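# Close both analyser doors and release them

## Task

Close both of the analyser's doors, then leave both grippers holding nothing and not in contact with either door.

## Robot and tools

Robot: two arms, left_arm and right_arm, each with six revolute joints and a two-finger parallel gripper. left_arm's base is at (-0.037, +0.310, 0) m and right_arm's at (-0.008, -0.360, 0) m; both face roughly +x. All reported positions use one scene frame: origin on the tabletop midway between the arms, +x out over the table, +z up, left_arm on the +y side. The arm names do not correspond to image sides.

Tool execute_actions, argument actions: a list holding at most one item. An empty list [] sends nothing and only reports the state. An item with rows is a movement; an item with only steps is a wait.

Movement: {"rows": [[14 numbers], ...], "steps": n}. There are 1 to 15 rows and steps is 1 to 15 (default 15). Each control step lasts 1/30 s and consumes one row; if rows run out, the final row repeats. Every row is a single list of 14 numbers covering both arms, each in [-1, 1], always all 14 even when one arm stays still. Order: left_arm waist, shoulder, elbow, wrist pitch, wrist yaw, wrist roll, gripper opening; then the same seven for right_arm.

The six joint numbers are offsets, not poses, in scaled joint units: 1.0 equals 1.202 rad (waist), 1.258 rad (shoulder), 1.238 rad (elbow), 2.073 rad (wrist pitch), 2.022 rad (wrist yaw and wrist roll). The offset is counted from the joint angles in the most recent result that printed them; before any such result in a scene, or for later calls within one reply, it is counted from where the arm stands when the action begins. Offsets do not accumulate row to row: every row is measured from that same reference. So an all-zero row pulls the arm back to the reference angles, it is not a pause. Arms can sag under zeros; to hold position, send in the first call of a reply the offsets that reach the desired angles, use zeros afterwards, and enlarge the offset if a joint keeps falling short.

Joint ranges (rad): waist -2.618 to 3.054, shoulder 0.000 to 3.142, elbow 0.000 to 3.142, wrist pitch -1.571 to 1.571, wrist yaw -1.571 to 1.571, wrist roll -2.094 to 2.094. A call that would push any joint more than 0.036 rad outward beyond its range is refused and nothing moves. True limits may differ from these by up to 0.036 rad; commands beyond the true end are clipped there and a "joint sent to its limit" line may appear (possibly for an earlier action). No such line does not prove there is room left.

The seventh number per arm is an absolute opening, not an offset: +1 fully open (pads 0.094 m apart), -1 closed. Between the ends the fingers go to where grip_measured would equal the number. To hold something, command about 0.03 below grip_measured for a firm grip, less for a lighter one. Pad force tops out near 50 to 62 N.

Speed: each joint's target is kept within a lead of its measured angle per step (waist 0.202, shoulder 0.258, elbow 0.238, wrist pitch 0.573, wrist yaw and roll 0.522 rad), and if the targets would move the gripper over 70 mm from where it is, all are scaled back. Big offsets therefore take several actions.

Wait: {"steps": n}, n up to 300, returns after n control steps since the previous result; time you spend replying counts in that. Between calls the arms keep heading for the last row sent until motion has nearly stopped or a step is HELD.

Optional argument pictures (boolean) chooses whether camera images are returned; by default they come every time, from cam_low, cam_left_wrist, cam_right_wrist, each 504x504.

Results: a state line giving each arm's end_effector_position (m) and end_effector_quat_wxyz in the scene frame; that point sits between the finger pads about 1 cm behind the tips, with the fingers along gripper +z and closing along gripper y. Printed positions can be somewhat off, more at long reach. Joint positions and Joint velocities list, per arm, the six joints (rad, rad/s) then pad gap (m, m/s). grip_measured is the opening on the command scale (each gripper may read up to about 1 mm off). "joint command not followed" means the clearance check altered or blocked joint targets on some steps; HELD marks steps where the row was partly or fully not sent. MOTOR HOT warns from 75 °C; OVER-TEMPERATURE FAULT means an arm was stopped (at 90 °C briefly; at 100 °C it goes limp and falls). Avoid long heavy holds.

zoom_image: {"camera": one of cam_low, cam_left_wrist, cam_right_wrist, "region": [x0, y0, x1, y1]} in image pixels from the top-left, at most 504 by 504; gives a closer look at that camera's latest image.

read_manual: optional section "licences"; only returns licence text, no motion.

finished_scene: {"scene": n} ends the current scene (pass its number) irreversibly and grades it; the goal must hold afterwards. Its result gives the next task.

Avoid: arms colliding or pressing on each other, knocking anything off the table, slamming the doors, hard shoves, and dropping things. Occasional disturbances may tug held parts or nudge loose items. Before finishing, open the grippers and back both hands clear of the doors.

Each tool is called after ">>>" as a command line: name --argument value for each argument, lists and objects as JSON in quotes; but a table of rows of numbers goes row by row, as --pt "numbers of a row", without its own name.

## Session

>>> execute_actions --actions '[]'

Scene clock: 0.00 s of 4800.00 s.
left_arm: end_effector_position=(+0.0417, +0.1346, +0.2201) grip_measured=+1.000 end_effector_quat_wxyz=(+0.416, +0.787, +0.434, +0.142) | right_arm: end_effector_position=(+0.0029, -0.5520, +0.1131) grip_measured=+1.000 end_effector_quat_wxyz=(-0.268, +0.606, +0.629, -0.406)
Joint positions: left_arm=[-1.88   0.713  0.882 -1.25  -0.801  0.463  0.094] | right_arm=[-0.645  1.682  0.941 -1.541  0.802  1.058  0.094]
Joint velocities: left_arm=[-0.037  0.002  0.002 -0.037  0.007  0.007  0.   ] | right_arm=[-0.017  0.007 -0.012 -0.037  0.037 -0.007  0.   ]
Motor temperatures (°C, as the motors report them): left_arm=[17 17 20 24 20 18] | right_arm=[18 20 21 23 19 17]
camera_calibration (this result's frames):
cam_left_wrist: T_world_to_cam=[[-0.604454, 0.0838044, -0.79222, 0.198343], [-0.0640163, 0.986126, 0.15316, -0.143294], [0.794064, 0.143293, -0.590703, 0.175066], [0, 0, 0, 1]] pos_world=[-0.0282977, 0.0995982, 0.28249]
cam_right_wrist: T_world_to_cam=[[-0.557248, 0.0318589, 0.829734, -0.077656], [0.195515, 0.976202, 0.0938247, 0.562031], [-0.806999, 0.214509, -0.550216, 0.288808], [0, 0, 0, 1]] pos_world=[0.0799086, -0.608134, 0.170608]

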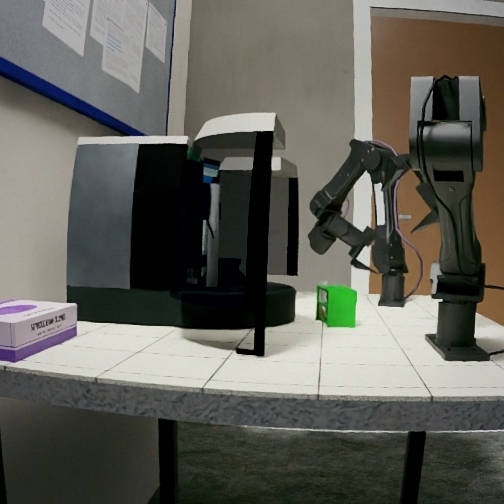

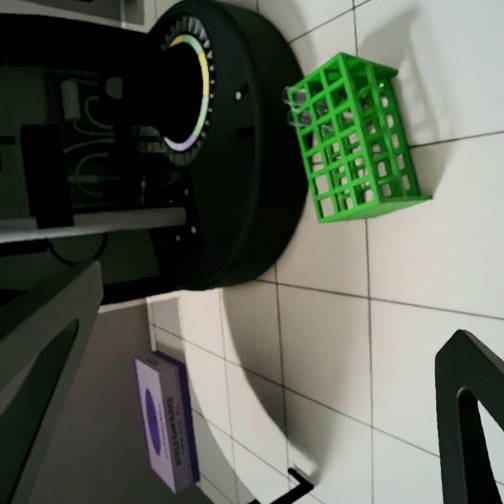

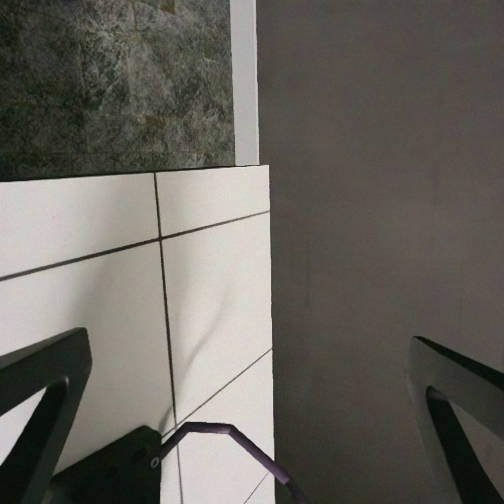

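>>> execute_actions --actions '[{"rows": [[0.03,0.02,0.02,0.01,0.01,-0.01,-1, -0.02,-0.04,0,0,0,-0.03,-1],[0.08,0.05,0.04,0.02,0.03,-0.02,-1, -0.04,-0.09,0,0.02,0,-0.06,-1],[0.14,0.09,0.06,0.03,0.06,-0.04,-1, -0.06,-0.14,0,0.06,0,-0.1,-1],[0.21,0.13,0.08,0.04,0.09,-0.06,-1, -0.08,-0.19,0,0.12,-0.03,-0.14,-1],[0.28,0.18,0.1,0.05,0.12,-0.08,-1, -0.1,-0.24,0,0.2,-0.08,-0.18,-1],[0.35,0.23,0.12,0.06,0.15,-0.1,-1, -0.12,-0.29,0,0.28,-0.15,-0.22,-1],[0.42,0.28,0.14,0.07,0.18,-0.12,-1, -0.14,-0.33,0,0.36,-0.24,-0.26,-1],[0.49,0.33,0.16,0.08,0.21,-0.14,-1, -0.16,-0.36,0,0.44,-0.33,-0.3,-1],[0.56,0.38,0.18,0.09,0.24,-0.16,-1, -0.17,-0.36,0,0.52,-0.42,-0.34,-1],[0.63,0.43,0.2,0.1,0.27,-0.18,-1, -0.17,-0.36,0,0.6,-0.52,-0.38,-1],[0.7,0.48,0.22,0.11,0.3,-0.2,-1, -0.17,-0.36,0,0.68,-0.62,-0.42,-1],[0.77,0.52,0.24,0.12,0.33,-0.21,-1, -0.17,-0.36,0,0.76,-0.72,-0.46,-1],[0.84,0.56,0.26,0.13,0.36,-0.22,-1, -0.17,-0.36,0,0.84,-0.82,-0.49,-1],[0.9,0.6,0.28,0.13,0.38,-0.229,-1, -0.17,-0.36,0,0.92,-0.92,-0.51,-1],[0.96,0.63,0.295,0.13,0.4,-0.229,-1, -0.17,-0.36,0,1.0,-1.0,-0.523,-1]], "steps": 15}]' --pictures false

>>> execute_actions --actions '[{"steps": 22}]'

Scene clock: 73.63 s of 4800.00 s.
left_arm: end_effector_position=(+0.1641, +0.0748, +0.1427) grip_measured=-0.977 end_effector_quat_wxyz=(+0.174, +0.497, +0.850, +0.029) | right_arm: end_effector_position=(+0.1624, -0.6428, +0.1498) grip_measured=-0.994 end_effector_quat_wxyz=(+0.272, +0.602, +0.738, -0.138)
Joint positions: left_arm=[-0.98   1.437  1.184 -1.025 -0.202  0.106  0.001] | right_arm=[-0.831  1.246  0.941 -0.655  0.105  0.363  0.   ]
Joint velocities: left_arm=[ 1.927  1.458  0.642  0.52   1.531 -0.608 -0.   ] | right_arm=[-0.007  0.012  0.002  2.073 -1.81  -1.443 -0.   ]
Motor temperatures (°C, as the motors report them): left_arm=[17 17 21 25 20 18] | right_arm=[18 21 21 22 19 17]
Steps of this call (steps 1 to 90: nothing new was sent; then 70.13 s passed at rest; steps 91 to 105: all 15 steps of this action). Readings (joint positions):
91: left_arm=[-1.875 0.714 0.882 -1.249 -0.797 0.462] | right_arm=[-0.646 1.679 0.941 -1.541 0.802 1.050]
92: left_arm=[-1.855 0.721 0.885 -1.247 -0.786 0.458] | right_arm=[-0.652 1.667 0.941 -1.536 0.801 1.031]
94: left_arm=[-1.754 0.775 0.914 -1.242 -0.738 0.432] | right_arm=[-0.684 1.593 0.941 -1.483 0.789 0.959]
98: left_arm=[-1.466 0.999 1.019 -1.178 -0.578 0.327] | right_arm=[-0.786 1.339 0.941 -1.171 0.576 0.745]
105: the state above

Scene clock: 74.37 s of 4800.00 s.
left_arm: end_effector_position=(+0.2111, +0.0938, +0.1271) grip_measured=-0.977 end_effector_quat_wxyz=(+0.134, +0.353, +0.925, -0.048) | right_arm: end_effector_position=(+0.3103, -0.5396, +0.3807) grip_measured=-0.995 end_effector_quat_wxyz=(+0.735, -0.121, +0.667, +0.006)
Joint positions: left_arm=[-0.72   1.525  1.218 -0.978 -0.003  0.009  0.001] | right_arm=[-0.835  1.246  0.941  0.505 -1.158  0.012  0.   ]
Joint velocities: left_arm=[-0.007 -0.012 -0.012 -0.051 -0.022  0.022  0.001] | right_arm=[-0.022 -0.002  0.007  0.286 -0.359 -0.051  0.   ]
Motor temperatures (°C, as the motors report them): left_arm=[17 17 21 25 20 18] | right_arm=[18 21 21 22 19 17]
Steps of this call (steps 1 to 22: the robot went on to your last target). Readings (joint positions):
1: left_arm=[-0.912 1.481 1.201 -1.007 -0.158 0.087] | right_arm=[-0.831 1.246 0.941 -0.583 0.041 0.317]
2: left_arm=[-0.845 1.511 1.209 -0.990 -0.124 0.071] | right_arm=[-0.831 1.246 0.941 -0.513 -0.022 0.277]
4: left_arm=[-0.743 1.534 1.210 -0.977 -0.089 0.048] | right_arm=[-0.831 1.246 0.941 -0.372 -0.148 0.213]
8: left_arm=[-0.712 1.528 1.215 -0.978 -0.047 0.024] | right_arm=[-0.831 1.246 0.941 -0.083 -0.403 0.126]
22: the state above
camera_calibration (this result's frames):
cam_left_wrist: T_world_to_cam=[[-0.508312, -0.860154, -0.0418689, 0.203286], [-0.789569, 0.446087, 0.42141, 0.0917393], [-0.343801, 0.247266, -0.905903, 0.261966], [0, 0, 0, 1]] pos_world=[0.265832, 0.0691584, 0.207168]
cam_right_wrist: T_world_to_cam=[[0.185698, -0.961927, 0.20053, -0.656054], [-0.279398, -0.247347, -0.92777, 0.340766], [0.942047, 0.116257, -0.314692, -0.00400974], [0, 0, 0, 1]] pos_world=[0.220815, -0.546323, 0.446449]

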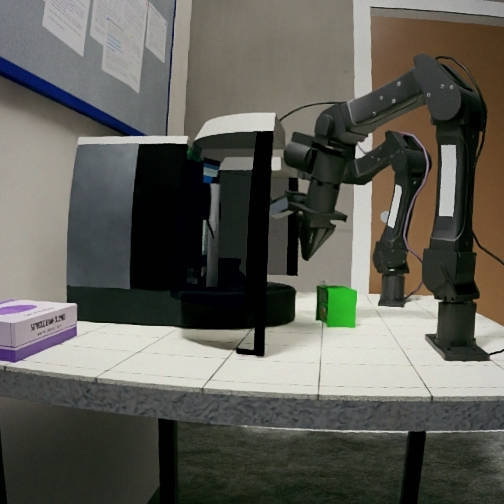

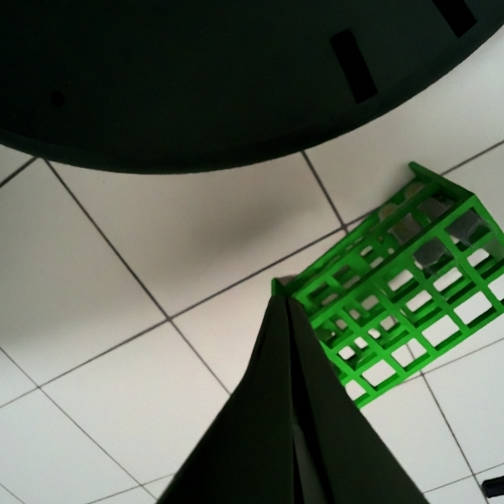

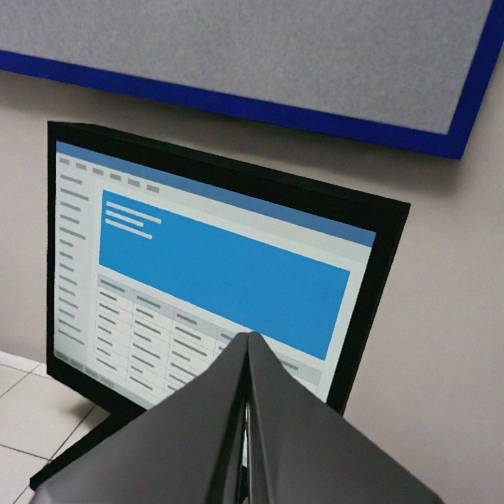

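>>> execute_actions --actions '[{"rows": [[-0.005,0,0,0.02,0,0,-1, 0,0,-0.02,0.02,-0.04,0,-1],[-0.01,0,-0.01,0.035,0,0,-1, 0,0,-0.045,0.03,-0.05,0,-1],[-0.015,0.002,-0.022,0.05,0,0,-1, 0,0,-0.07,0.04,-0.06,0,-1],[-0.02,0.004,-0.037,0.064,0,0,-1, 0,0,-0.1,0.05,-0.07,0,-1],[-0.025,0.006,-0.052,0.078,0,0,-1, 0,0,-0.13,0.06,-0.08,0,-1],[-0.027,0.008,-0.067,0.092,0,0,-1, 0,0,-0.16,0.07,-0.09,0,-1],[-0.027,0.01,-0.082,0.106,0,0,-1, 0,0,-0.19,0.08,-0.095,0,-1],[-0.027,0.012,-0.097,0.12,0,0,-1, 0,0,-0.22,0.09,-0.095,0,-1],[-0.027,0.015,-0.112,0.132,0,0,-1, 0,0,-0.25,0.1,-0.095,0,-1],[-0.027,0.018,-0.127,0.144,0,0,-1, 0,0,-0.28,0.11,-0.095,0,-1],[-0.027,0.02,-0.142,0.155,0,0,-1, 0,0,-0.31,0.12,-0.095,0,-1],[-0.027,0.022,-0.157,0.162,0,0,-1, 0,0,-0.335,0.13,-0.095,0,-1],[-0.027,0.024,-0.172,0.165,0,0,-1, 0,0,-0.355,0.135,-0.095,0,-1],[-0.027,0.026,-0.186,0.165,0,0,-1, 0,0,-0.37,0.135,-0.095,0,-1],[-0.027,0.028,-0.196,0.165,0,0,-1, 0,0,-0.38,0.135,-0.095,0,-1]], "steps": 15}]' --pictures false

>>> execute_actions --actions '[{"steps": 12}]'

Scene clock: 91.33 s of 4800.00 s.
left_arm: end_effector_position=(+0.2117, +0.0804, +0.0748) grip_measured=-0.977 end_effector_quat_wxyz=(+0.158, +0.364, +0.916, -0.061) | right_arm: end_effector_position=(+0.2875, -0.4881, +0.2491) grip_measured=-0.995 end_effector_quat_wxyz=(+0.695, -0.120, +0.697, +0.128)
Joint positions: left_arm=[-0.747  1.551  1.015 -0.695 -0.002  0.008  0.001] | right_arm=[-0.835  1.246  0.514  0.726 -1.33   0.007  0.   ]
Joint velocities: left_arm=[-0.017  0.1   -0.486  0.315 -0.037 -0.007 -0.   ] | right_arm=[-0.007 -0.002 -0.608  0.256 -0.095  0.007 -0.   ]
Motor temperatures (°C, as the motors report them): left_arm=[17 18 21 24 20 18] | right_arm=[18 21 22 23 18 17]
Steps of this call (steps 1 to 30: the robot went on to your last target; steps 31 to 90: nothing new was sent; then 13.47 s passed at rest; steps 91 to 105: all 15 steps of this action). Readings (joint positions):
91: left_arm=[-0.720 1.525 1.218 -0.976 -0.002 0.008] | right_arm=[-0.835 1.246 0.941 0.531 -1.213 0.005]
92: left_arm=[-0.720 1.525 1.218 -0.969 -0.002 0.008] | right_arm=[-0.835 1.246 0.937 0.539 -1.218 0.006]
94: left_arm=[-0.725 1.525 1.211 -0.936 -0.002 0.008] | right_arm=[-0.835 1.246 0.908 0.571 -1.237 0.006]
98: left_arm=[-0.745 1.525 1.150 -0.838 -0.002 0.008] | right_arm=[-0.835 1.246 0.764 0.633 -1.290 0.006]
105: the state above

Scene clock: 91.73 s of 4800.00 s.
left_arm: end_effector_position=(+0.2103, +0.0816, +0.0636) grip_measured=-0.977 end_effector_quat_wxyz=(+0.156, +0.364, +0.916, -0.060) | right_arm: end_effector_position=(+0.2848, -0.4834, +0.2445) grip_measured=-0.995 end_effector_quat_wxyz=(+0.697, -0.129, +0.694, +0.124)
Joint positions: left_arm=[-0.747  1.562  0.981 -0.654 -0.002  0.008  0.001] | right_arm=[-0.835  1.246  0.483  0.778 -1.338  0.007  0.   ]
Joint velocities: left_arm=[-0.017  0.017  0.012  0.081 -0.022 -0.007 -0.   ] | right_arm=[-0.007  0.002 -0.017 -0.007 -0.022  0.051 -0.   ]
Motor temperatures (°C, as the motors report them): left_arm=[17 18 21 24 20 18] | right_arm=[18 21 22 23 18 17]
Steps of this call (steps 1 to 12: the robot went on to your last target). Readings (joint positions):
1: left_arm=[-0.747 1.555 1.001 -0.687 -0.002 0.008] | right_arm=[-0.835 1.246 0.497 0.733 -1.332 0.007]
2: left_arm=[-0.747 1.558 0.990 -0.684 -0.002 0.008] | right_arm=[-0.835 1.246 0.487 0.737 -1.335 0.007]
4: left_arm=[-0.747 1.562 0.981 -0.680 -0.002 0.008] | right_arm=[-0.835 1.246 0.483 0.748 -1.337 0.007]
8: left_arm=[-0.747 1.562 0.981 -0.663 -0.002 0.008] | right_arm=[-0.835 1.246 0.483 0.770 -1.338 0.007]
12: the state above
camera_calibration (this result's frames):
cam_left_wrist: T_world_to_cam=[[-0.530356, -0.847224, -0.0305621, 0.192682], [-0.791041, 0.481576, 0.377279, 0.123538], [-0.304922, 0.224268, -0.925595, 0.202126], [0, 0, 0, 1]] pos_world=[0.261546, 0.058421, 0.146367]
cam_right_wrist: T_world_to_cam=[[0.370288, -0.928149, 0.0377663, -0.566417], [-0.350256, -0.17716, -0.919747, 0.273372], [0.860353, 0.327344, -0.39069, 0.114592], [0, 0, 0, 1]] pos_world=[0.206898, -0.5148, 0.317594]

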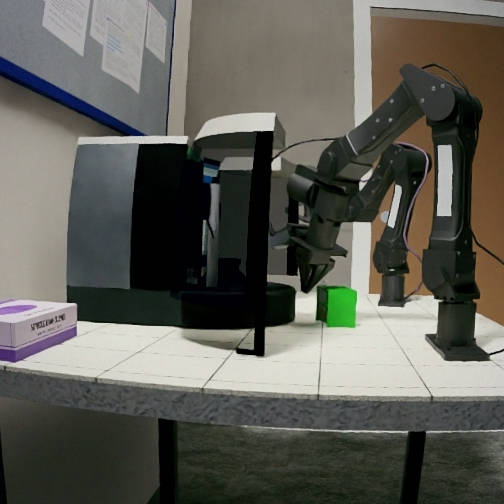

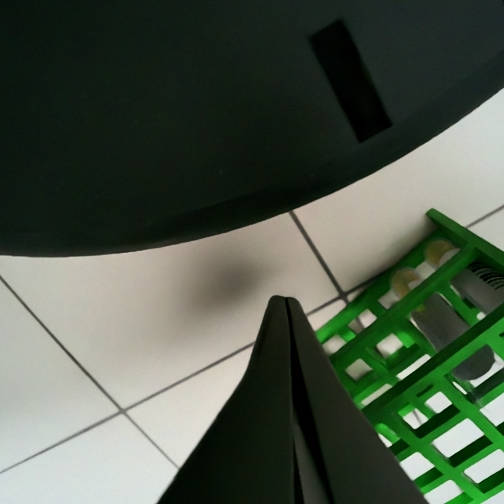

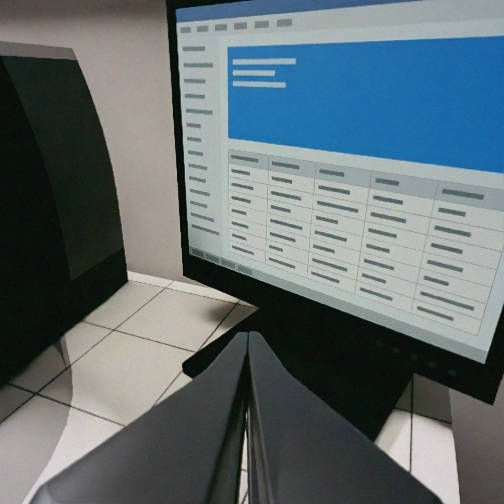

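>>> zoom_image --camera "cam_low" --region '[260, 220, 380, 340]'

Region (260, 220, 380, 340) of cam_low's 504x504 image, scaled by 4.200, with more detail than that image has.

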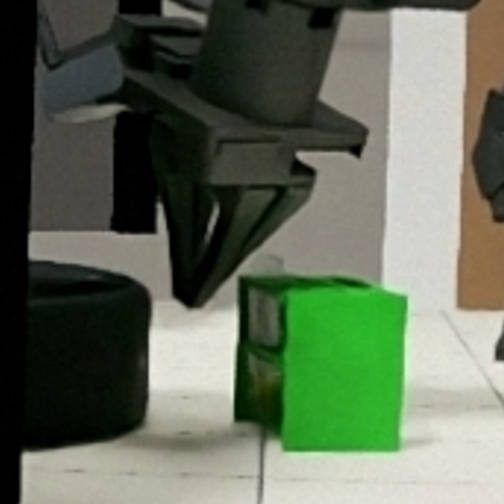

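>>> execute_actions --actions '[{"rows": [[0,0.004,0.02,-0.015,0,0.03,-1, 0.015,0,0,0,0,0,-1],[0,0.012,0.03,-0.026,0,0.06,-1, 0.035,0,0,0,0,0,-1],[0,0.024,0.042,-0.036,0,0.09,-1, 0.056,0,0,0,0,0,-1],[0,0.037,0.055,-0.046,0,0.12,-1, 0.077,0,0,0,0,0,-1],[0,0.05,0.068,-0.056,0,0.15,-1, 0.098,0,0,0,0,0,-1],[0,0.064,0.081,-0.066,0,0.18,-1, 0.119,0,0,0,0,0,-1],[0,0.078,0.094,-0.076,0,0.21,-1, 0.14,0,0,0,0,0,-1],[0,0.092,0.107,-0.086,0,0.24,-1, 0.161,0,0,0,0,0,-1],[0,0.106,0.12,-0.095,0,0.265,-1, 0.182,0,0,0,0,0,-1],[0,0.12,0.133,-0.104,0,0.284,-1, 0.203,0,0,0,0,0,-1],[0,0.134,0.146,-0.112,0,0.284,-1, 0.224,0,0,0,0,0,-1],[0,0.148,0.159,-0.12,0,0.284,-1, 0.243,0,0,0,0,0,-1],[0,0.162,0.172,-0.126,0,0.284,-1, 0.26,0,0,0,0,0,-1],[0,0.176,0.184,-0.126,0,0.284,-1, 0.272,0,0,0,0,0,-1],[0,0.188,0.194,-0.126,0,0.284,-1, 0.28,0,0,0,0,0,-1]], "steps": 15}]' --pictures false

>>> execute_actions --actions '[{"steps": 12}]'

Scene clock: 125.70 s of 4800.00 s.
left_arm: end_effector_position=(+0.2094, +0.0825, +0.0426) grip_measured=-0.977 end_effector_quat_wxyz=(+0.058, +0.587, +0.808, -0.006) | right_arm: end_effector_position=(+0.3081, -0.3901, +0.2451) grip_measured=-0.995 end_effector_quat_wxyz=(+0.672, -0.234, +0.665, +0.227)
Joint positions: left_arm=[-0.747  1.765  1.167 -0.857 -0.002  0.508  0.001] | right_arm=[-0.532  1.246  0.483  0.783 -1.338  0.007  0.   ]
Joint velocities: left_arm=[-0.012  0.491  0.418 -0.374  0.037  0.403  0.001] | right_arm=[ 0.471  0.007  0.002  0.081 -0.007  0.037  0.001]
Motor temperatures (°C, as the motors report them): left_arm=[17 18 21 24 20 18] | right_arm=[18 21 22 24 18 17]
Steps of this call (steps 1 to 30: the robot went on to your last target; steps 31 to 90: nothing new was sent; then 30.47 s passed at rest; steps 91 to 105: all 15 steps of this action). Readings (joint positions):
91: left_arm=[-0.747 1.562 0.981 -0.651 -0.002 0.016] | right_arm=[-0.835 1.246 0.483 0.783 -1.339 0.007]
92: left_arm=[-0.747 1.562 0.981 -0.656 -0.002 0.033] | right_arm=[-0.831 1.246 0.483 0.783 -1.339 0.007]
94: left_arm=[-0.747 1.574 0.995 -0.684 -0.002 0.092] | right_arm=[-0.800 1.246 0.483 0.783 -1.338 0.007]
98: left_arm=[-0.747 1.638 1.058 -0.745 -0.002 0.270] | right_arm=[-0.697 1.246 0.483 0.783 -1.338 0.007]
105: the state above

Scene clock: 126.10 s of 4800.00 s.
left_arm: end_effector_position=(+0.2056, +0.0860, +0.0368) grip_measured=-0.977 end_effector_quat_wxyz=(+0.032, +0.612, +0.790, -0.002) | right_arm: end_effector_position=(+0.3087, -0.3828, +0.2451) grip_measured=-0.995 end_effector_quat_wxyz=(+0.669, -0.242, +0.663, +0.235)
Joint positions: left_arm=[-0.747  1.799  1.189 -0.897 -0.002  0.57   0.001] | right_arm=[-0.509  1.246  0.483  0.783 -1.338  0.007  0.   ]
Joint velocities: left_arm=[ 0.002 -0.017 -0.012  0.007  0.022 -0.007 -0.   ] | right_arm=[ 0.002 -0.007 -0.002 -0.081  0.037  0.007  0.002]
Motor temperatures (°C, as the motors report them): left_arm=[17 18 21 24 20 18] | right_arm=[18 21 22 24 18 17]
Steps of this call (steps 1 to 12: the robot went on to your last target). Readings (joint positions):
1: left_arm=[-0.747 1.780 1.179 -0.864 -0.002 0.521] | right_arm=[-0.518 1.246 0.483 0.783 -1.338 0.007]
2: left_arm=[-0.747 1.790 1.186 -0.868 -0.002 0.532] | right_arm=[-0.512 1.246 0.483 0.783 -1.338 0.007]
4: left_arm=[-0.747 1.798 1.189 -0.876 -0.002 0.547] | right_arm=[-0.509 1.246 0.483 0.783 -1.338 0.007]
8: left_arm=[-0.747 1.799 1.189 -0.891 -0.002 0.563] | right_arm=[-0.509 1.246 0.483 0.783 -1.338 0.007]
12: the state above
camera_calibration (this result's frames):
cam_left_wrist: T_world_to_cam=[[-0.90056, -0.419257, -0.114957, 0.235476], [-0.397467, 0.686939, 0.608388, 0.0207152], [-0.176103, 0.593581, -0.78527, 0.111475], [0, 0, 0, 1]] pos_world=[0.239925, 0.0183254, 0.102005]
cam_right_wrist: T_world_to_cam=[[0.648575, -0.759957, 0.0426092, -0.504601], [-0.271184, -0.283019, -0.919978, 0.235229], [0.711203, 0.58512, -0.389647, 0.205707], [0, 0, 0, 1]] pos_world=[0.244763, -0.437264, 0.318059]

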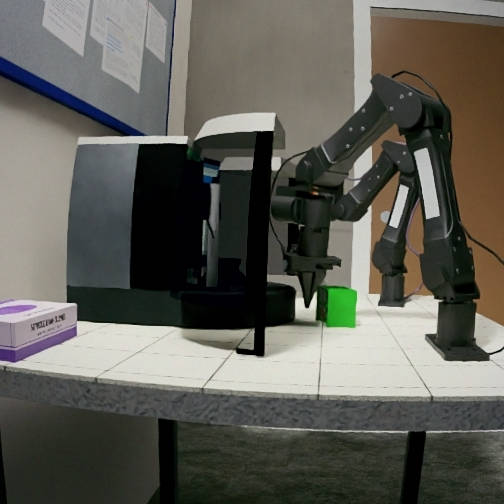

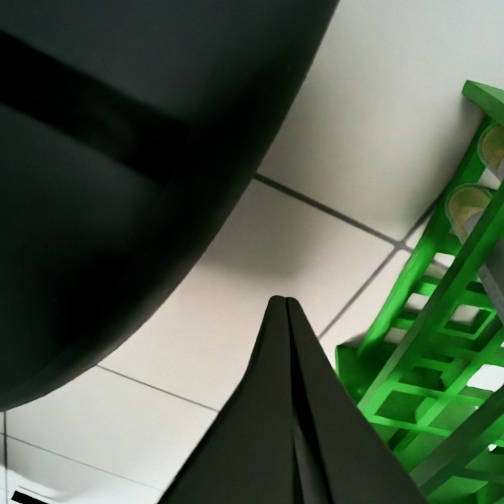

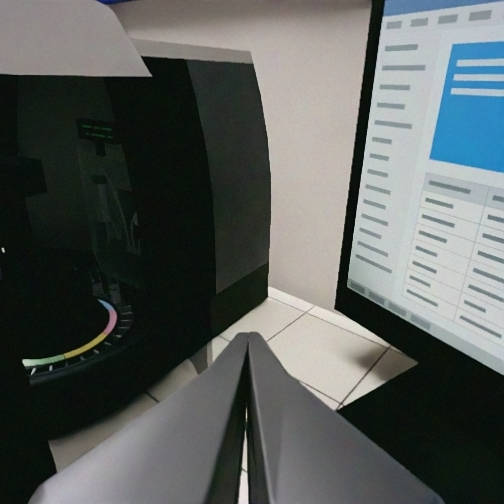

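>>> execute_actions --actions '[{"rows": [[-0.008,-0.012,-0.012,0,0,0,-1, 0.012,0,0,0,0,0,-1],[-0.012,-0.016,-0.017,0,0,0,-1, 0.022,0,0,0,0,0,-1],[-0.016,-0.02,-0.021,0,0,0,-1, 0.032,0,0,0,0,0,-1],[-0.02,-0.025,-0.026,0,0,0,-1, 0.042,0,0,0,0,0,-1],[-0.024,-0.029,-0.03,0,0,0,-1, 0.051,0,0,0,0,0,-1],[-0.028,-0.033,-0.035,0,0,0,-1, 0.06,0,0,0,0,0,-1],[-0.032,-0.038,-0.04,0,0,0,-1, 0.069,0,0,0,0,0,-1],[-0.036,-0.042,-0.044,0,0,0,-1, 0.078,0,0,0,0,0,-1],[-0.04,-0.046,-0.049,0,0,0,-1, 0.087,0,0,0,0,0,-1],[-0.044,-0.051,-0.053,0,0,0,-1, 0.096,0,0,0,0,0,-1],[-0.048,-0.055,-0.058,0,0,0,-1, 0.105,0,0,0,0,0,-1],[-0.052,-0.059,-0.063,0,0,0,-1, 0.114,0,0,0,0,0,-1],[-0.056,-0.064,-0.067,0,0,0,-1, 0.123,0,0,0,0,0,-1],[-0.06,-0.068,-0.072,0,0,0,-1, 0.132,0,0,0,0,0,-1],[-0.064,-0.073,-0.077,0,0,0,-1, 0.14,0,0,0,0,0,-1]], "steps": 15}]' --pictures false

>>> execute_actions --actions '[{"steps": 8}]'

Scene clock: 141.97 s of 4800.00 s.
left_arm: end_effector_position=(+0.1786, +0.0852, +0.0376) grip_measured=-0.977 end_effector_quat_wxyz=(+0.027, +0.638, +0.770, -0.002) | right_arm: end_effector_position=(+0.3088, -0.3388, +0.2451) grip_measured=-0.995 end_effector_quat_wxyz=(+0.651, -0.287, +0.644, +0.280)
Joint positions: left_arm=[-0.808  1.738  1.12  -0.897 -0.002  0.574  0.001] | right_arm=[-0.37   1.246  0.483  0.783 -1.338  0.007  0.   ]
Joint velocities: left_arm=[-0.125 -0.168 -0.159  0.007 -0.007 -0.051 -0.   ] | right_arm=[ 0.291  0.002 -0.002 -0.022  0.007  0.051 -0.   ]
Motor temperatures (°C, as the motors report them): left_arm=[17 19 21 23 20 18] | right_arm=[18 21 22 23 18 17]
Steps of this call (steps 1 to 30: the robot went on to your last target; steps 31 to 90: nothing new was sent; then 12.37 s passed at rest; steps 91 to 105: all 15 steps of this action). Readings (joint positions):
91: left_arm=[-0.747 1.799 1.189 -0.900 -0.002 0.574] | right_arm=[-0.509 1.246 0.483 0.783 -1.338 0.007]
92: left_arm=[-0.748 1.799 1.189 -0.900 -0.002 0.574] | right_arm=[-0.507 1.246 0.483 0.783 -1.338 0.007]
94: left_arm=[-0.753 1.797 1.187 -0.899 -0.002 0.574] | right_arm=[-0.493 1.246 0.483 0.783 -1.338 0.007]
98: left_arm=[-0.774 1.778 1.159 -0.897 -0.002 0.574] | right_arm=[-0.446 1.246 0.483 0.783 -1.338 0.007]
105: the state above

Scene clock: 142.23 s of 4800.00 s.
left_arm: end_effector_position=(+0.1745, +0.0849, +0.0384) grip_measured=-0.977 end_effector_quat_wxyz=(+0.028, +0.642, +0.766, -0.002) | right_arm: end_effector_position=(+0.3083, -0.3330, +0.2451) grip_measured=-0.995 end_effector_quat_wxyz=(+0.648, -0.293, +0.642, +0.286)
Joint positions: left_arm=[-0.819  1.727  1.11  -0.897 -0.002  0.574  0.001] | right_arm=[-0.352  1.246  0.483  0.783 -1.338  0.007  0.   ]
Joint velocities: left_arm=[-0.002 -0.002  0.002  0.007 -0.066 -0.007  0.001] | right_arm=[-0.012  0.017  0.007  0.007 -0.022 -0.125 -0.   ]
Motor temperatures (°C, as the motors report them): left_arm=[17 19 21 23 20 18] | right_arm=[18 21 22 23 18 17]
Steps of this call (steps 1 to 8: the robot went on to your last target). Readings (joint positions):
1: left_arm=[-0.813 1.734 1.115 -0.897 -0.002 0.574] | right_arm=[-0.361 1.246 0.483 0.783 -1.338 0.007]
2: left_arm=[-0.816 1.730 1.111 -0.897 -0.002 0.574] | right_arm=[-0.355 1.246 0.483 0.783 -1.338 0.007]
4: left_arm=[-0.819 1.727 1.110 -0.897 -0.002 0.574] | right_arm=[-0.352 1.246 0.483 0.783 -1.338 0.007]
8: the state above
camera_calibration (this result's frames):
cam_left_wrist: T_world_to_cam=[[-0.930187, -0.349417, -0.112519, 0.206352], [-0.341465, 0.711107, 0.614596, -0.00391117], [-0.134737, 0.610111, -0.780776, 0.0991419], [0, 0, 0, 1]] pos_world=[0.203968, 0.0143965, 0.10303]
cam_right_wrist: T_world_to_cam=[[0.759283, -0.649364, 0.0426092, -0.463808], [-0.223665, -0.321892, -0.919978, 0.221616], [0.611116, 0.688994, -0.389647, 0.24231], [0, 0, 0, 1]] pos_world=[0.25365, -0.396794, 0.318059]

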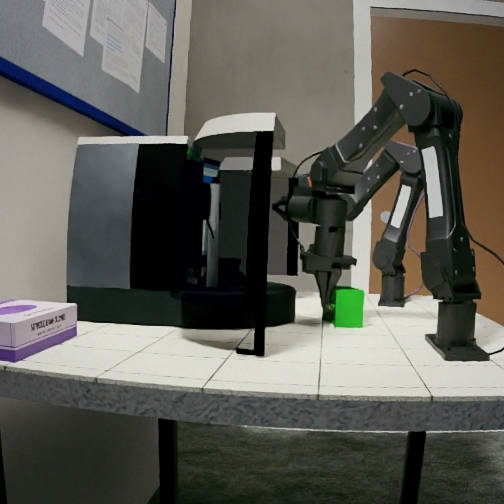

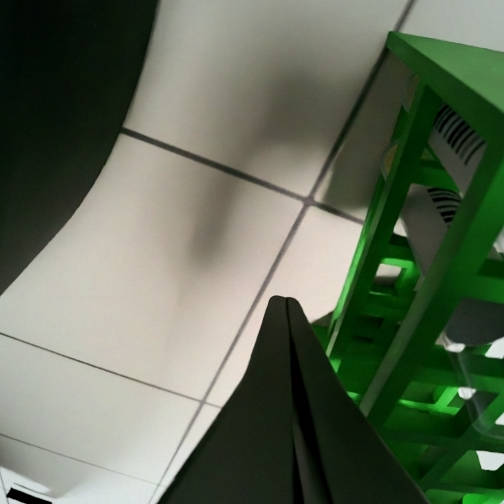

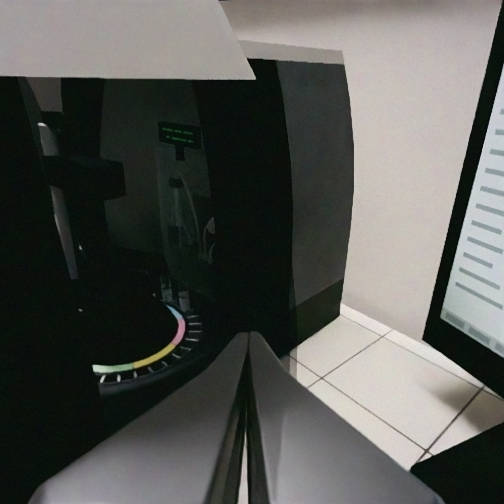

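>>> execute_actions --actions '[{"rows": [[-0.006,-0.012,-0.01,0,0,0,-1, 0.012,-0.015,-0.012,-0.005,0,0,-1],[-0.009,-0.015,-0.013,0,0,0,-1, 0.017,-0.028,-0.019,-0.01,0,0,-1],[-0.012,-0.018,-0.016,0,0,0,-1, 0.022,-0.041,-0.027,-0.014,0,0,-1],[-0.015,-0.021,-0.02,0,0,0,-1, 0.027,-0.055,-0.034,-0.019,0,0,-1],[-0.018,-0.024,-0.023,0,0,0,-1, 0.032,-0.068,-0.041,-0.024,0,0,-1],[-0.021,-0.027,-0.026,0,0,0,-1, 0.037,-0.081,-0.049,-0.028,0,0,-1],[-0.024,-0.03,-0.03,0,0,0,-1, 0.042,-0.094,-0.056,-0.033,0,0,-1],[-0.027,-0.033,-0.033,0,0,0,-1, 0.047,-0.108,-0.063,-0.038,0,0,-1],[-0.03,-0.036,-0.036,0,0,0,-1, 0.052,-0.121,-0.071,-0.042,0,0,-1],[-0.033,-0.039,-0.04,0,0,0,-1, 0.057,-0.134,-0.078,-0.047,0,0,-1],[-0.036,-0.042,-0.043,0,0,0,-1, 0.062,-0.147,-0.085,-0.052,0,0,-1],[-0.039,-0.045,-0.046,0,0,0,-1, 0.067,-0.161,-0.093,-0.056,0,0,-1],[-0.042,-0.048,-0.05,0,0,0,-1, 0.072,-0.174,-0.1,-0.061,0,0,-1],[-0.045,-0.051,-0.053,0,0,0,-1, 0.077,-0.187,-0.108,-0.066,0,0,-1],[-0.048,-0.054,-0.056,0,0,0,-1, 0.082,-0.2,-0.115,-0.07,0,0,-1]], "steps": 15}]' --pictures false

>>> execute_actions --actions '[{"steps": 8}]'

Scene clock: 161.57 s of 4800.00 s.
left_arm: end_effector_position=(+0.1562, +0.0854, +0.0380) grip_measured=-0.977 end_effector_quat_wxyz=(+0.025, +0.658, +0.752, -0.003) | right_arm: end_effector_position=(+0.2736, -0.2965, +0.2486) grip_measured=-0.995 end_effector_quat_wxyz=(+0.644, -0.319, +0.627, +0.300)
Joint positions: left_arm=[-0.863  1.687  1.062 -0.896 -0.002  0.574  0.001] | right_arm=[-0.28   1.046  0.384  0.704 -1.329  0.007  0.   ]
Joint velocities: left_arm=[-0.1   -0.115 -0.129  0.007  0.007 -0.007  0.001] | right_arm=[ 0.173 -0.491 -0.291 -0.271 -0.007  0.022 -0.   ]
Motor temperatures (°C, as the motors report them): left_arm=[17 19 21 23 20 18] | right_arm=[18 21 22 24 18 17]
Steps of this call (steps 1 to 30: the robot went on to your last target; steps 31 to 90: nothing new was sent; then 15.83 s passed at rest; steps 91 to 105: all 15 steps of this action). Readings (joint positions):
91: left_arm=[-0.819 1.727 1.110 -0.897 -0.002 0.574] | right_arm=[-0.352 1.246 0.483 0.783 -1.338 0.007]
92: left_arm=[-0.819 1.727 1.110 -0.897 -0.002 0.574] | right_arm=[-0.351 1.245 0.483 0.783 -1.338 0.007]
94: left_arm=[-0.822 1.727 1.110 -0.897 -0.002 0.574] | right_arm=[-0.343 1.232 0.480 0.777 -1.338 0.007]
98: left_arm=[-0.836 1.715 1.093 -0.896 -0.002 0.574] | right_arm=[-0.322 1.165 0.447 0.758 -1.333 0.007]
105: the state above

Scene clock: 161.83 s of 4800.00 s.
left_arm: end_effector_position=(+0.1535, +0.0854, +0.0383) grip_measured=-0.977 end_effector_quat_wxyz=(+0.025, +0.661, +0.750, -0.003) | right_arm: end_effector_position=(+0.2678, -0.2911, +0.2456) grip_measured=-0.995 end_effector_quat_wxyz=(+0.639, -0.318, +0.629, +0.308)
Joint positions: left_arm=[-0.87   1.68   1.055 -0.896 -0.002  0.574  0.001] | right_arm=[-0.269  1.016  0.367  0.675 -1.329  0.007  0.   ]
Joint velocities: left_arm=[-0.002  0.012  0.007 -0.022  0.022  0.051  0.001] | right_arm=[ 0.007 -0.012  0.012  0.007 -0.022 -0.037 -0.   ]
Motor temperatures (°C, as the motors report them): left_arm=[17 19 21 23 20 18] | right_arm=[18 21 22 24 18 17]
Steps of this call (steps 1 to 8: the robot went on to your last target). Readings (joint positions):
1: left_arm=[-0.866 1.684 1.059 -0.896 -0.002 0.574] | right_arm=[-0.275 1.032 0.376 0.697 -1.329 0.007]
2: left_arm=[-0.868 1.682 1.057 -0.896 -0.002 0.574] | right_arm=[-0.271 1.022 0.370 0.691 -1.329 0.007]
4: left_arm=[-0.870 1.680 1.055 -0.896 -0.002 0.574] | right_arm=[-0.269 1.016 0.367 0.683 -1.329 0.007]
8: the state above
camera_calibration (this result's frames):
cam_left_wrist: T_world_to_cam=[[-0.947236, -0.300944, -0.110349, 0.185322], [-0.302413, 0.724925, 0.618894, -0.0186854], [-0.106258, 0.61961, -0.777684, 0.0906185], [0, 0, 0, 1]] pos_world=[0.179522, 0.0131688, 0.102487]
cam_right_wrist: T_world_to_cam=[[0.804543, -0.59197, 0.0477709, -0.402561], [-0.194934, -0.3392, -0.920296, 0.213826], [0.560991, 0.731106, -0.388296, 0.263758], [0, 0, 0, 1]] pos_world=[0.217594, -0.358609, 0.31843]

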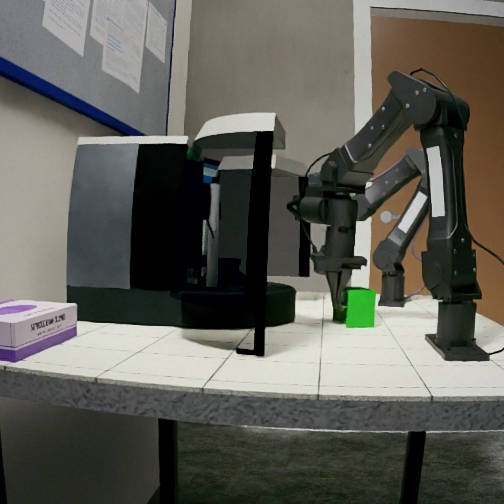

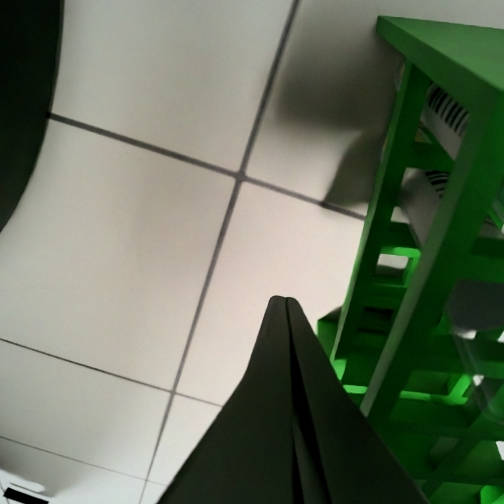

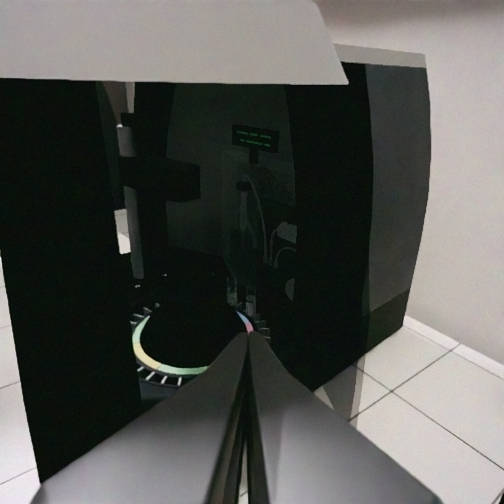

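>>> execute_actions --actions '[{"rows": [[0.02,-0.015,0.02,0,0,0,-1, 0.02,0,0,0,0,0,-1],[0.035,-0.04,0.03,0,0,0,-1, 0.032,0,0,0,0,0,-1],[0.05,-0.08,0.04,0,0,0,-1, 0.044,0,0,0,0,0,-1],[0.06,-0.13,0.05,0,0,0,-1, 0.056,0,0,0,0,0,-1],[0.07,-0.19,0.05,0,0.02,-0.02,-1, 0.068,0,0,0,0,0,-1],[0.08,-0.25,0.05,0,0.07,-0.05,-1, 0.08,0,0,0,0,0,-1],[0.09,-0.31,0.05,0.02,0.14,-0.08,-1, 0.092,0,0,0,0,0,-1],[0.1,-0.37,0.05,0.05,0.22,-0.11,-1, 0.104,0,0,0,0,0,-1],[0.11,-0.43,0.05,0.08,0.3,-0.14,-1, 0.116,0,0,0,0,0,-1],[0.12,-0.49,0.05,0.12,0.38,-0.17,-1, 0.128,0,0,0,0,0,-1],[0.14,-0.55,0.05,0.16,0.46,-0.2,-1, 0.14,0,0,0,0,0,-1],[0.17,-0.6,0.05,0.2,0.54,-0.23,-1, 0.152,0,0,0,0,0,-1],[0.2,-0.65,0.05,0.24,0.61,-0.26,-1, 0.164,0,0,0,0,0,-1],[0.23,-0.68,0.05,0.27,0.66,-0.284,-1, 0.176,0,0,0,0,0,-1],[0.26,-0.7,0.05,0.29,0.697,-0.284,-1, 0.188,0,0,0,0,0,-1]], "steps": 15}]' --pictures false

>>> execute_actions --actions '[{"steps": 14}]'

Scene clock: 201.77 s of 4800.00 s.
left_arm: end_effector_position=(+0.1662, +0.0460, +0.2540) grip_measured=-0.978 end_effector_quat_wxyz=(+0.362, +0.506, +0.735, -0.268) | right_arm: end_effector_position=(+0.2512, -0.2420, +0.2457) grip_measured=-0.995 end_effector_quat_wxyz=(+0.609, -0.373, +0.598, +0.364)
Joint positions: left_arm=[-0.688  1.112  1.074 -0.677  0.435  0.315  0.001] | right_arm=[-0.084  1.016  0.367  0.676 -1.324  0.007  0.   ]
Joint velocities: left_arm=[ 0.662 -1.106 -0.002  1.15   1.311 -0.784 -0.   ] | right_arm=[ 0.408  0.002 -0.012 -0.007 -0.066 -0.022  0.   ]
Motor temperatures (°C, as the motors report them): left_arm=[17 19 20 22 20 18] | right_arm=[18 21 22 23 18 17]
Steps of this call (steps 1 to 30: the robot went on to your last target; steps 31 to 90: nothing new was sent; then 36.43 s passed at rest; steps 91 to 105: all 15 steps of this action). Readings (joint positions):
91: left_arm=[-0.868 1.680 1.055 -0.896 -0.002 0.574] | right_arm=[-0.268 1.016 0.367 0.670 -1.328 0.007]
92: left_arm=[-0.863 1.677 1.055 -0.896 -0.002 0.574] | right_arm=[-0.265 1.016 0.367 0.671 -1.327 0.007]
94: left_arm=[-0.838 1.646 1.056 -0.897 -0.001 0.574] | right_arm=[-0.246 1.016 0.367 0.673 -1.325 0.007]
98: left_arm=[-0.779 1.442 1.062 -0.888 0.084 0.519] | right_arm=[-0.187 1.016 0.367 0.675 -1.324 0.007]
105: the state above

Scene clock: 202.23 s of 4800.00 s.
left_arm: end_effector_position=(+0.0206, +0.0726, +0.4352) grip_measured=-0.978 end_effector_quat_wxyz=(+0.435, +0.567, +0.426, -0.555) | right_arm: end_effector_position=(+0.2480, -0.2353, +0.2457) grip_measured=-0.995 end_effector_quat_wxyz=(+0.604, -0.381, +0.593, +0.372)
Joint positions: left_arm=[-0.568  0.801  1.101 -0.322  1.263  0.04   0.001] | right_arm=[-0.058  1.016  0.367  0.676 -1.324  0.007  0.   ]
Joint velocities: left_arm=[ 0.012  0.002  0.007  0.227  1.033 -0.139 -0.   ] | right_arm=[-0.017 -0.017  0.002  0.007 -0.066  0.022  0.001]
Motor temperatures (°C, as the motors report them): left_arm=[17 19 20 22 20 18] | right_arm=[18 21 22 23 18 17]
Steps of this call (steps 1 to 14: the robot went on to your last target). Readings (joint positions):
1: left_arm=[-0.665 1.074 1.074 -0.641 0.478 0.288] | right_arm=[-0.071 1.016 0.367 0.676 -1.324 0.007]
2: left_arm=[-0.645 1.036 1.074 -0.607 0.520 0.262] | right_arm=[-0.063 1.016 0.367 0.676 -1.324 0.007]
4: left_arm=[-0.614 0.963 1.074 -0.546 0.613 0.215] | right_arm=[-0.058 1.016 0.367 0.676 -1.324 0.007]
8: left_arm=[-0.577 0.851 1.079 -0.433 0.873 0.124] | right_arm=[-0.058 1.016 0.367 0.676 -1.324 0.007]
14: the state above
camera_calibration (this result's frames):
cam_left_wrist: T_world_to_cam=[[-0.973599, 0.166616, 0.156027, -0.0499131], [-0.0000672975, 0.683323, -0.730116, 0.288631], [-0.228266, -0.710851, -0.665271, 0.44329], [0, 0, 0, 1]] pos_world=[0.052612, 0.126201, 0.51343]
cam_right_wrist: T_world_to_cam=[[0.908404, -0.41523, 0.0488562, -0.338032], [-0.120517, -0.371951, -0.920396, 0.202903], [0.400348, 0.830203, -0.387924, 0.297182], [0, 0, 0, 1]] pos_world=[0.212547, -0.311613, 0.31855]

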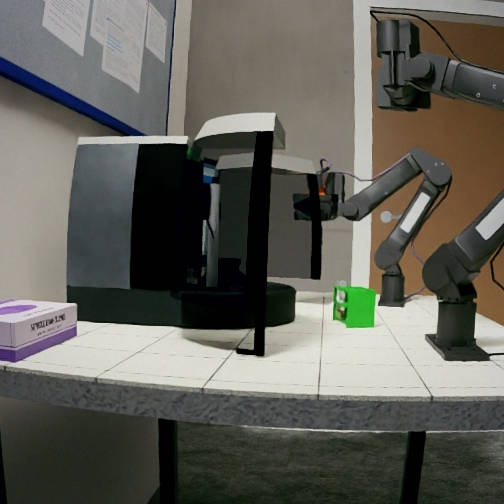

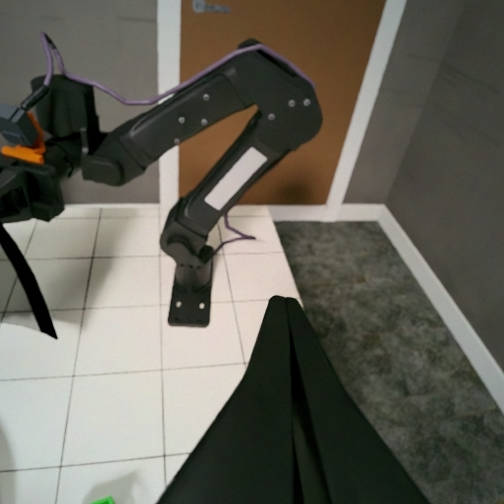

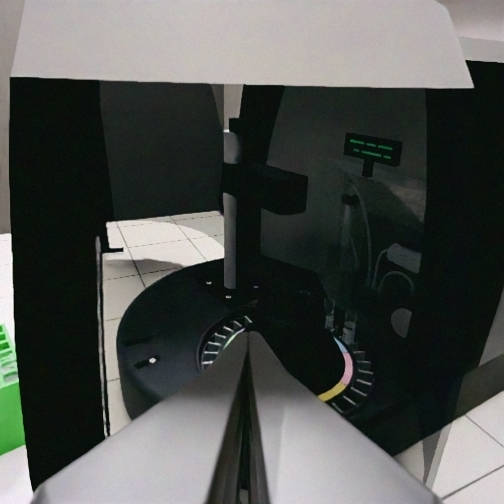

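>>> execute_actions --actions '[{"rows": [[0.02,0,0,0.01,0.071,-0.02,-1, 0.014,-0.004,-0.002,-0.002,0.018,0,-1],[0.05,0,0,0.01,0.071,-0.02,-1, 0.028,-0.008,-0.004,-0.003,0.028,0,-1],[0.09,0,0,0.01,0.071,-0.02,-1, 0.041,-0.012,-0.006,-0.005,0.038,0,-1],[0.14,0,0,0.01,0.071,-0.02,-1, 0.055,-0.016,-0.008,-0.007,0.048,0,-1],[0.2,0,0,0.01,0.071,-0.02,-1, 0.069,-0.02,-0.01,-0.008,0.058,0,-1],[0.26,0,0,0.01,0.071,-0.02,-1, 0.083,-0.024,-0.012,-0.01,0.068,0,-1],[0.32,0,0,0.01,0.071,-0.02,-1, 0.096,-0.028,-0.014,-0.012,0.078,0,-1],[0.38,0,0,0.01,0.071,-0.02,-1, 0.11,-0.032,-0.016,-0.013,0.088,0,-1],[0.44,0,0,0.01,0.071,-0.02,-1, 0.124,-0.036,-0.018,-0.015,0.098,0,-1],[0.5,0,0,0.01,0.071,-0.02,-1, 0.138,-0.04,-0.02,-0.017,0.108,0,-1],[0.56,0,0,0.01,0.071,-0.02,-1, 0.151,-0.044,-0.022,-0.018,0.118,0,-1],[0.62,0,0,0.01,0.071,-0.02,-1, 0.165,-0.048,-0.024,-0.02,0.128,0,-1],[0.68,0,0,0.01,0.071,-0.02,-1, 0.179,-0.052,-0.026,-0.022,0.138,0,-1],[0.74,0,0,0.01,0.071,-0.02,-1, 0.193,-0.056,-0.028,-0.023,0.148,0,-1],[0.8,0,0,0.01,0.071,-0.02,-1, 0.207,-0.06,-0.03,-0.025,0.158,0,-1]], "steps": 15}]' --pictures false

>>> execute_actions --actions '[{"rows": [[0.16,0,0,0,0,0,-1, 0.048,-0.026,-0.022,-0.014,0.05,0,-1],[0.22,0,0,0,0,0,-1, 0.062,-0.03,-0.024,-0.016,0.06,0,-1],[0.28,0,0,0,0,0,-1, 0.076,-0.034,-0.026,-0.018,0.07,0,-1],[0.34,0,0,0,0,0,-1, 0.089,-0.038,-0.028,-0.02,0.08,0,-1],[0.4,0,0,0,0,0,-1, 0.103,-0.042,-0.03,-0.021,0.09,0,-1],[0.46,0,0,0,0,0,-1, 0.117,-0.046,-0.032,-0.023,0.1,0,-1],[0.52,0,0,0,0,0,-1, 0.131,-0.05,-0.034,-0.025,0.11,0,-1],[0.58,0,0,0,0,0,-1, 0.144,-0.054,-0.036,-0.026,0.12,0,-1],[0.63,0,0,0,0,0,-1, 0.158,-0.058,-0.038,-0.028,0.13,0,-1],[0.68,0,0,0,0,0,-1, 0.172,-0.062,-0.04,-0.03,0.14,0,-1],[0.72,0,0,0,0,0,-1, 0.186,-0.066,-0.042,-0.031,0.15,0,-1],[0.75,0,0,0,0,0,-1, 0.2,-0.07,-0.044,-0.033,0.16,0,-1],[0.77,0,0,0,0,0,-1, 0.214,-0.074,-0.046,-0.035,0.168,0,-1],[0.78,0,0,0,0,0,-1, 0.228,-0.078,-0.048,-0.037,0.174,0,-1],[0.78,0,0,0,0,0,-1, 0.242,-0.082,-0.05,-0.038,0.178,0,-1]], "steps": 15}]' --pictures false

>>> execute_actions --actions '[{"steps": 10}]'

Scene clock: 228.67 s of 4800.00 s.
left_arm: end_effector_position=(+0.1555, +0.1816, +0.4376) grip_measured=-0.978 end_effector_quat_wxyz=(+0.596, +0.382, +0.595, -0.380) | right_arm: end_effector_position=(+0.2486, -0.1994, +0.2540) grip_measured=-0.995 end_effector_quat_wxyz=(+0.616, -0.379, +0.587, +0.364)
Joint positions: left_arm=[ 0.267  0.801  1.101 -0.304  1.405  0.007  0.001] | right_arm=[ 0.147  0.973  0.365  0.659 -1.101  0.007  0.   ]
Joint velocities: left_arm=[ 2.112 -0.017 -0.017 -0.037  0.007  0.066  0.001] | right_arm=[ 0.476 -0.164 -0.081  0.066  0.652 -0.007 -0.001]
Motor temperatures (°C, as the motors report them): left_arm=[17 18 21 24 20 18] | right_arm=[18 21 22 23 18 17]
Steps of this call (steps 1 to 30: the robot went on to your last target; steps 31 to 90: nothing new was sent; then 22.93 s passed at rest; steps 91 to 105: all 15 steps of this action). Readings (joint positions):
91: left_arm=[-0.563 0.801 1.101 -0.304 1.398 0.008] | right_arm=[-0.058 1.016 0.367 0.676 -1.321 0.007]
92: left_arm=[-0.552 0.801 1.101 -0.304 1.400 0.008] | right_arm=[-0.055 1.016 0.367 0.676 -1.313 0.007]
94: left_arm=[-0.490 0.801 1.101 -0.304 1.403 0.008] | right_arm=[-0.036 1.016 0.367 0.676 -1.291 0.007]
98: left_arm=[-0.237 0.801 1.101 -0.304 1.406 0.008] | right_arm=[0.030 1.011 0.367 0.673 -1.230 0.007]
105: the state above

Scene clock: 229.17 s of 4800.00 s.
left_arm: end_effector_position=(+0.1823, +0.3854, +0.4376) grip_measured=-0.978 end_effector_quat_wxyz=(+0.703, +0.079, +0.703, -0.076) | right_arm: end_effector_position=(+0.2375, -0.1625, +0.2548) grip_measured=-0.995 end_effector_quat_wxyz=(+0.626, -0.362, +0.591, +0.356)
Joint positions: left_arm=[ 1.183  0.801  1.101 -0.304  1.4    0.007  0.001] | right_arm=[ 0.394  0.901  0.333  0.623 -0.815  0.007  0.   ]
Joint velocities: left_arm=[ 0.403 -0.017 -0.022 -0.095 -0.022 -0.066  0.001] | right_arm=[ 0.496 -0.154 -0.056 -0.11   0.535 -0.037  0.   ]
Motor temperatures (°C, as the motors report them): left_arm=[17 18 21 24 20 18] | right_arm=[18 21 22 23 18 17]
Steps of this call (steps 1 to 15: all 15 steps of this action). Readings (joint positions):
1: left_arm=[0.339 0.801 1.101 -0.304 1.404 0.007] | right_arm=[0.163 0.968 0.363 0.659 -1.082 0.007]
2: left_arm=[0.409 0.801 1.101 -0.304 1.404 0.007] | right_arm=[0.179 0.964 0.361 0.657 -1.066 0.007]
4: left_arm=[0.550 0.801 1.101 -0.304 1.403 0.007] | right_arm=[0.211 0.956 0.358 0.653 -1.030 0.007]
8: left_arm=[0.838 0.801 1.101 -0.304 1.403 0.007] | right_arm=[0.277 0.937 0.349 0.643 -0.951 0.007]
15: the state above

Scene clock: 229.50 s of 4800.00 s.
left_arm: end_effector_position=(+0.1812, +0.3887, +0.4376) grip_measured=-0.978 end_effector_quat_wxyz=(+0.703, +0.074, +0.703, -0.071) | right_arm: end_effector_position=(+0.2366, -0.1592, +0.2548) grip_measured=-0.995 end_effector_quat_wxyz=(+0.629, -0.357, +0.594, +0.352)
Joint positions: left_arm=[ 1.197  0.801  1.101 -0.304  1.4    0.007  0.001] | right_arm=[ 0.425  0.89   0.328  0.617 -0.769  0.007  0.   ]
Joint velocities: left_arm=[-0.012 -0.012 -0.017 -0.037 -0.095 -0.037 -0.001] | right_arm=[ 0.007  0.002 -0.012 -0.095  0.022 -0.022 -0.   ]
Motor temperatures (°C, as the motors report them): left_arm=[17 18 21 24 20 18] | right_arm=[18 21 22 23 18 17]
Steps of this call (steps 1 to 10: the robot went on to your last target). Readings (joint positions):
1: left_arm=[1.192 0.801 1.101 -0.304 1.400 0.007] | right_arm=[0.408 0.897 0.331 0.621 -0.802 0.007]
2: left_arm=[1.196 0.801 1.101 -0.304 1.400 0.007] | right_arm=[0.417 0.894 0.329 0.620 -0.792 0.007]
4: left_arm=[1.197 0.801 1.101 -0.304 1.400 0.007] | right_arm=[0.424 0.891 0.329 0.618 -0.781 0.007]
8: left_arm=[1.197 0.801 1.101 -0.304 1.400 0.007] | right_arm=[0.425 0.890 0.328 0.617 -0.772 0.007]
10: the state above
camera_calibration (this result's frames):
cam_left_wrist: T_world_to_cam=[[-0.11161, -0.97873, 0.172138, 0.335346], [-0.680275, -0.051024, -0.731179, 0.483508], [0.72441, -0.198708, -0.66011, 0.33228], [0, 0, 0, 1]] pos_world=[0.125639, 0.41891, 0.515147]
cam_right_wrist: T_world_to_cam=[[0.875209, -0.479819, 0.0614991, -0.302184], [-0.121884, -0.341758, -0.931851, 0.246214], [0.468138, 0.808069, -0.357592, 0.214865], [0, 0, 0, 1]] pos_world=[0.193897, -0.234474, 0.324853]

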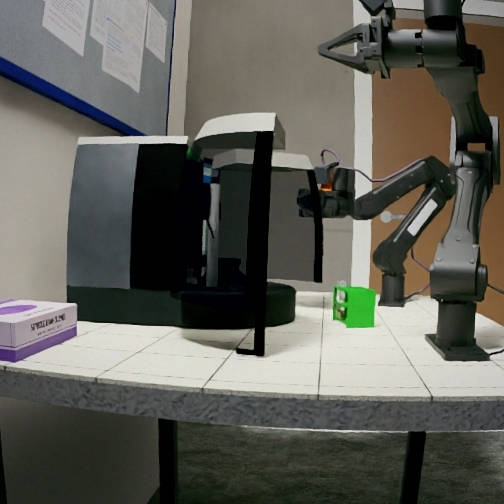

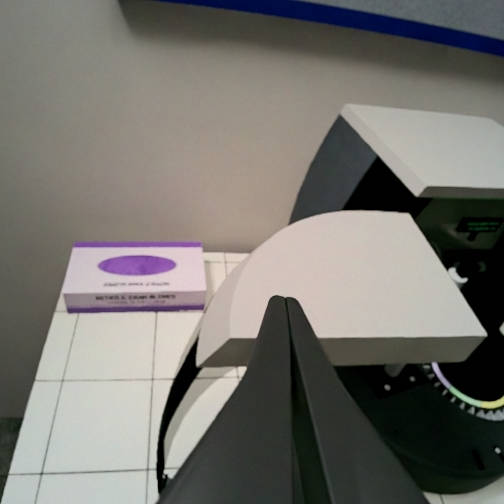

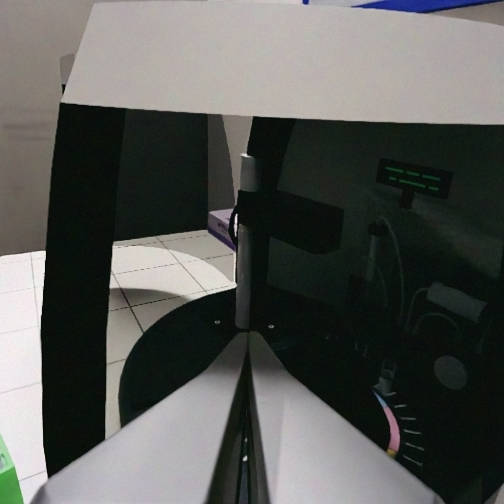

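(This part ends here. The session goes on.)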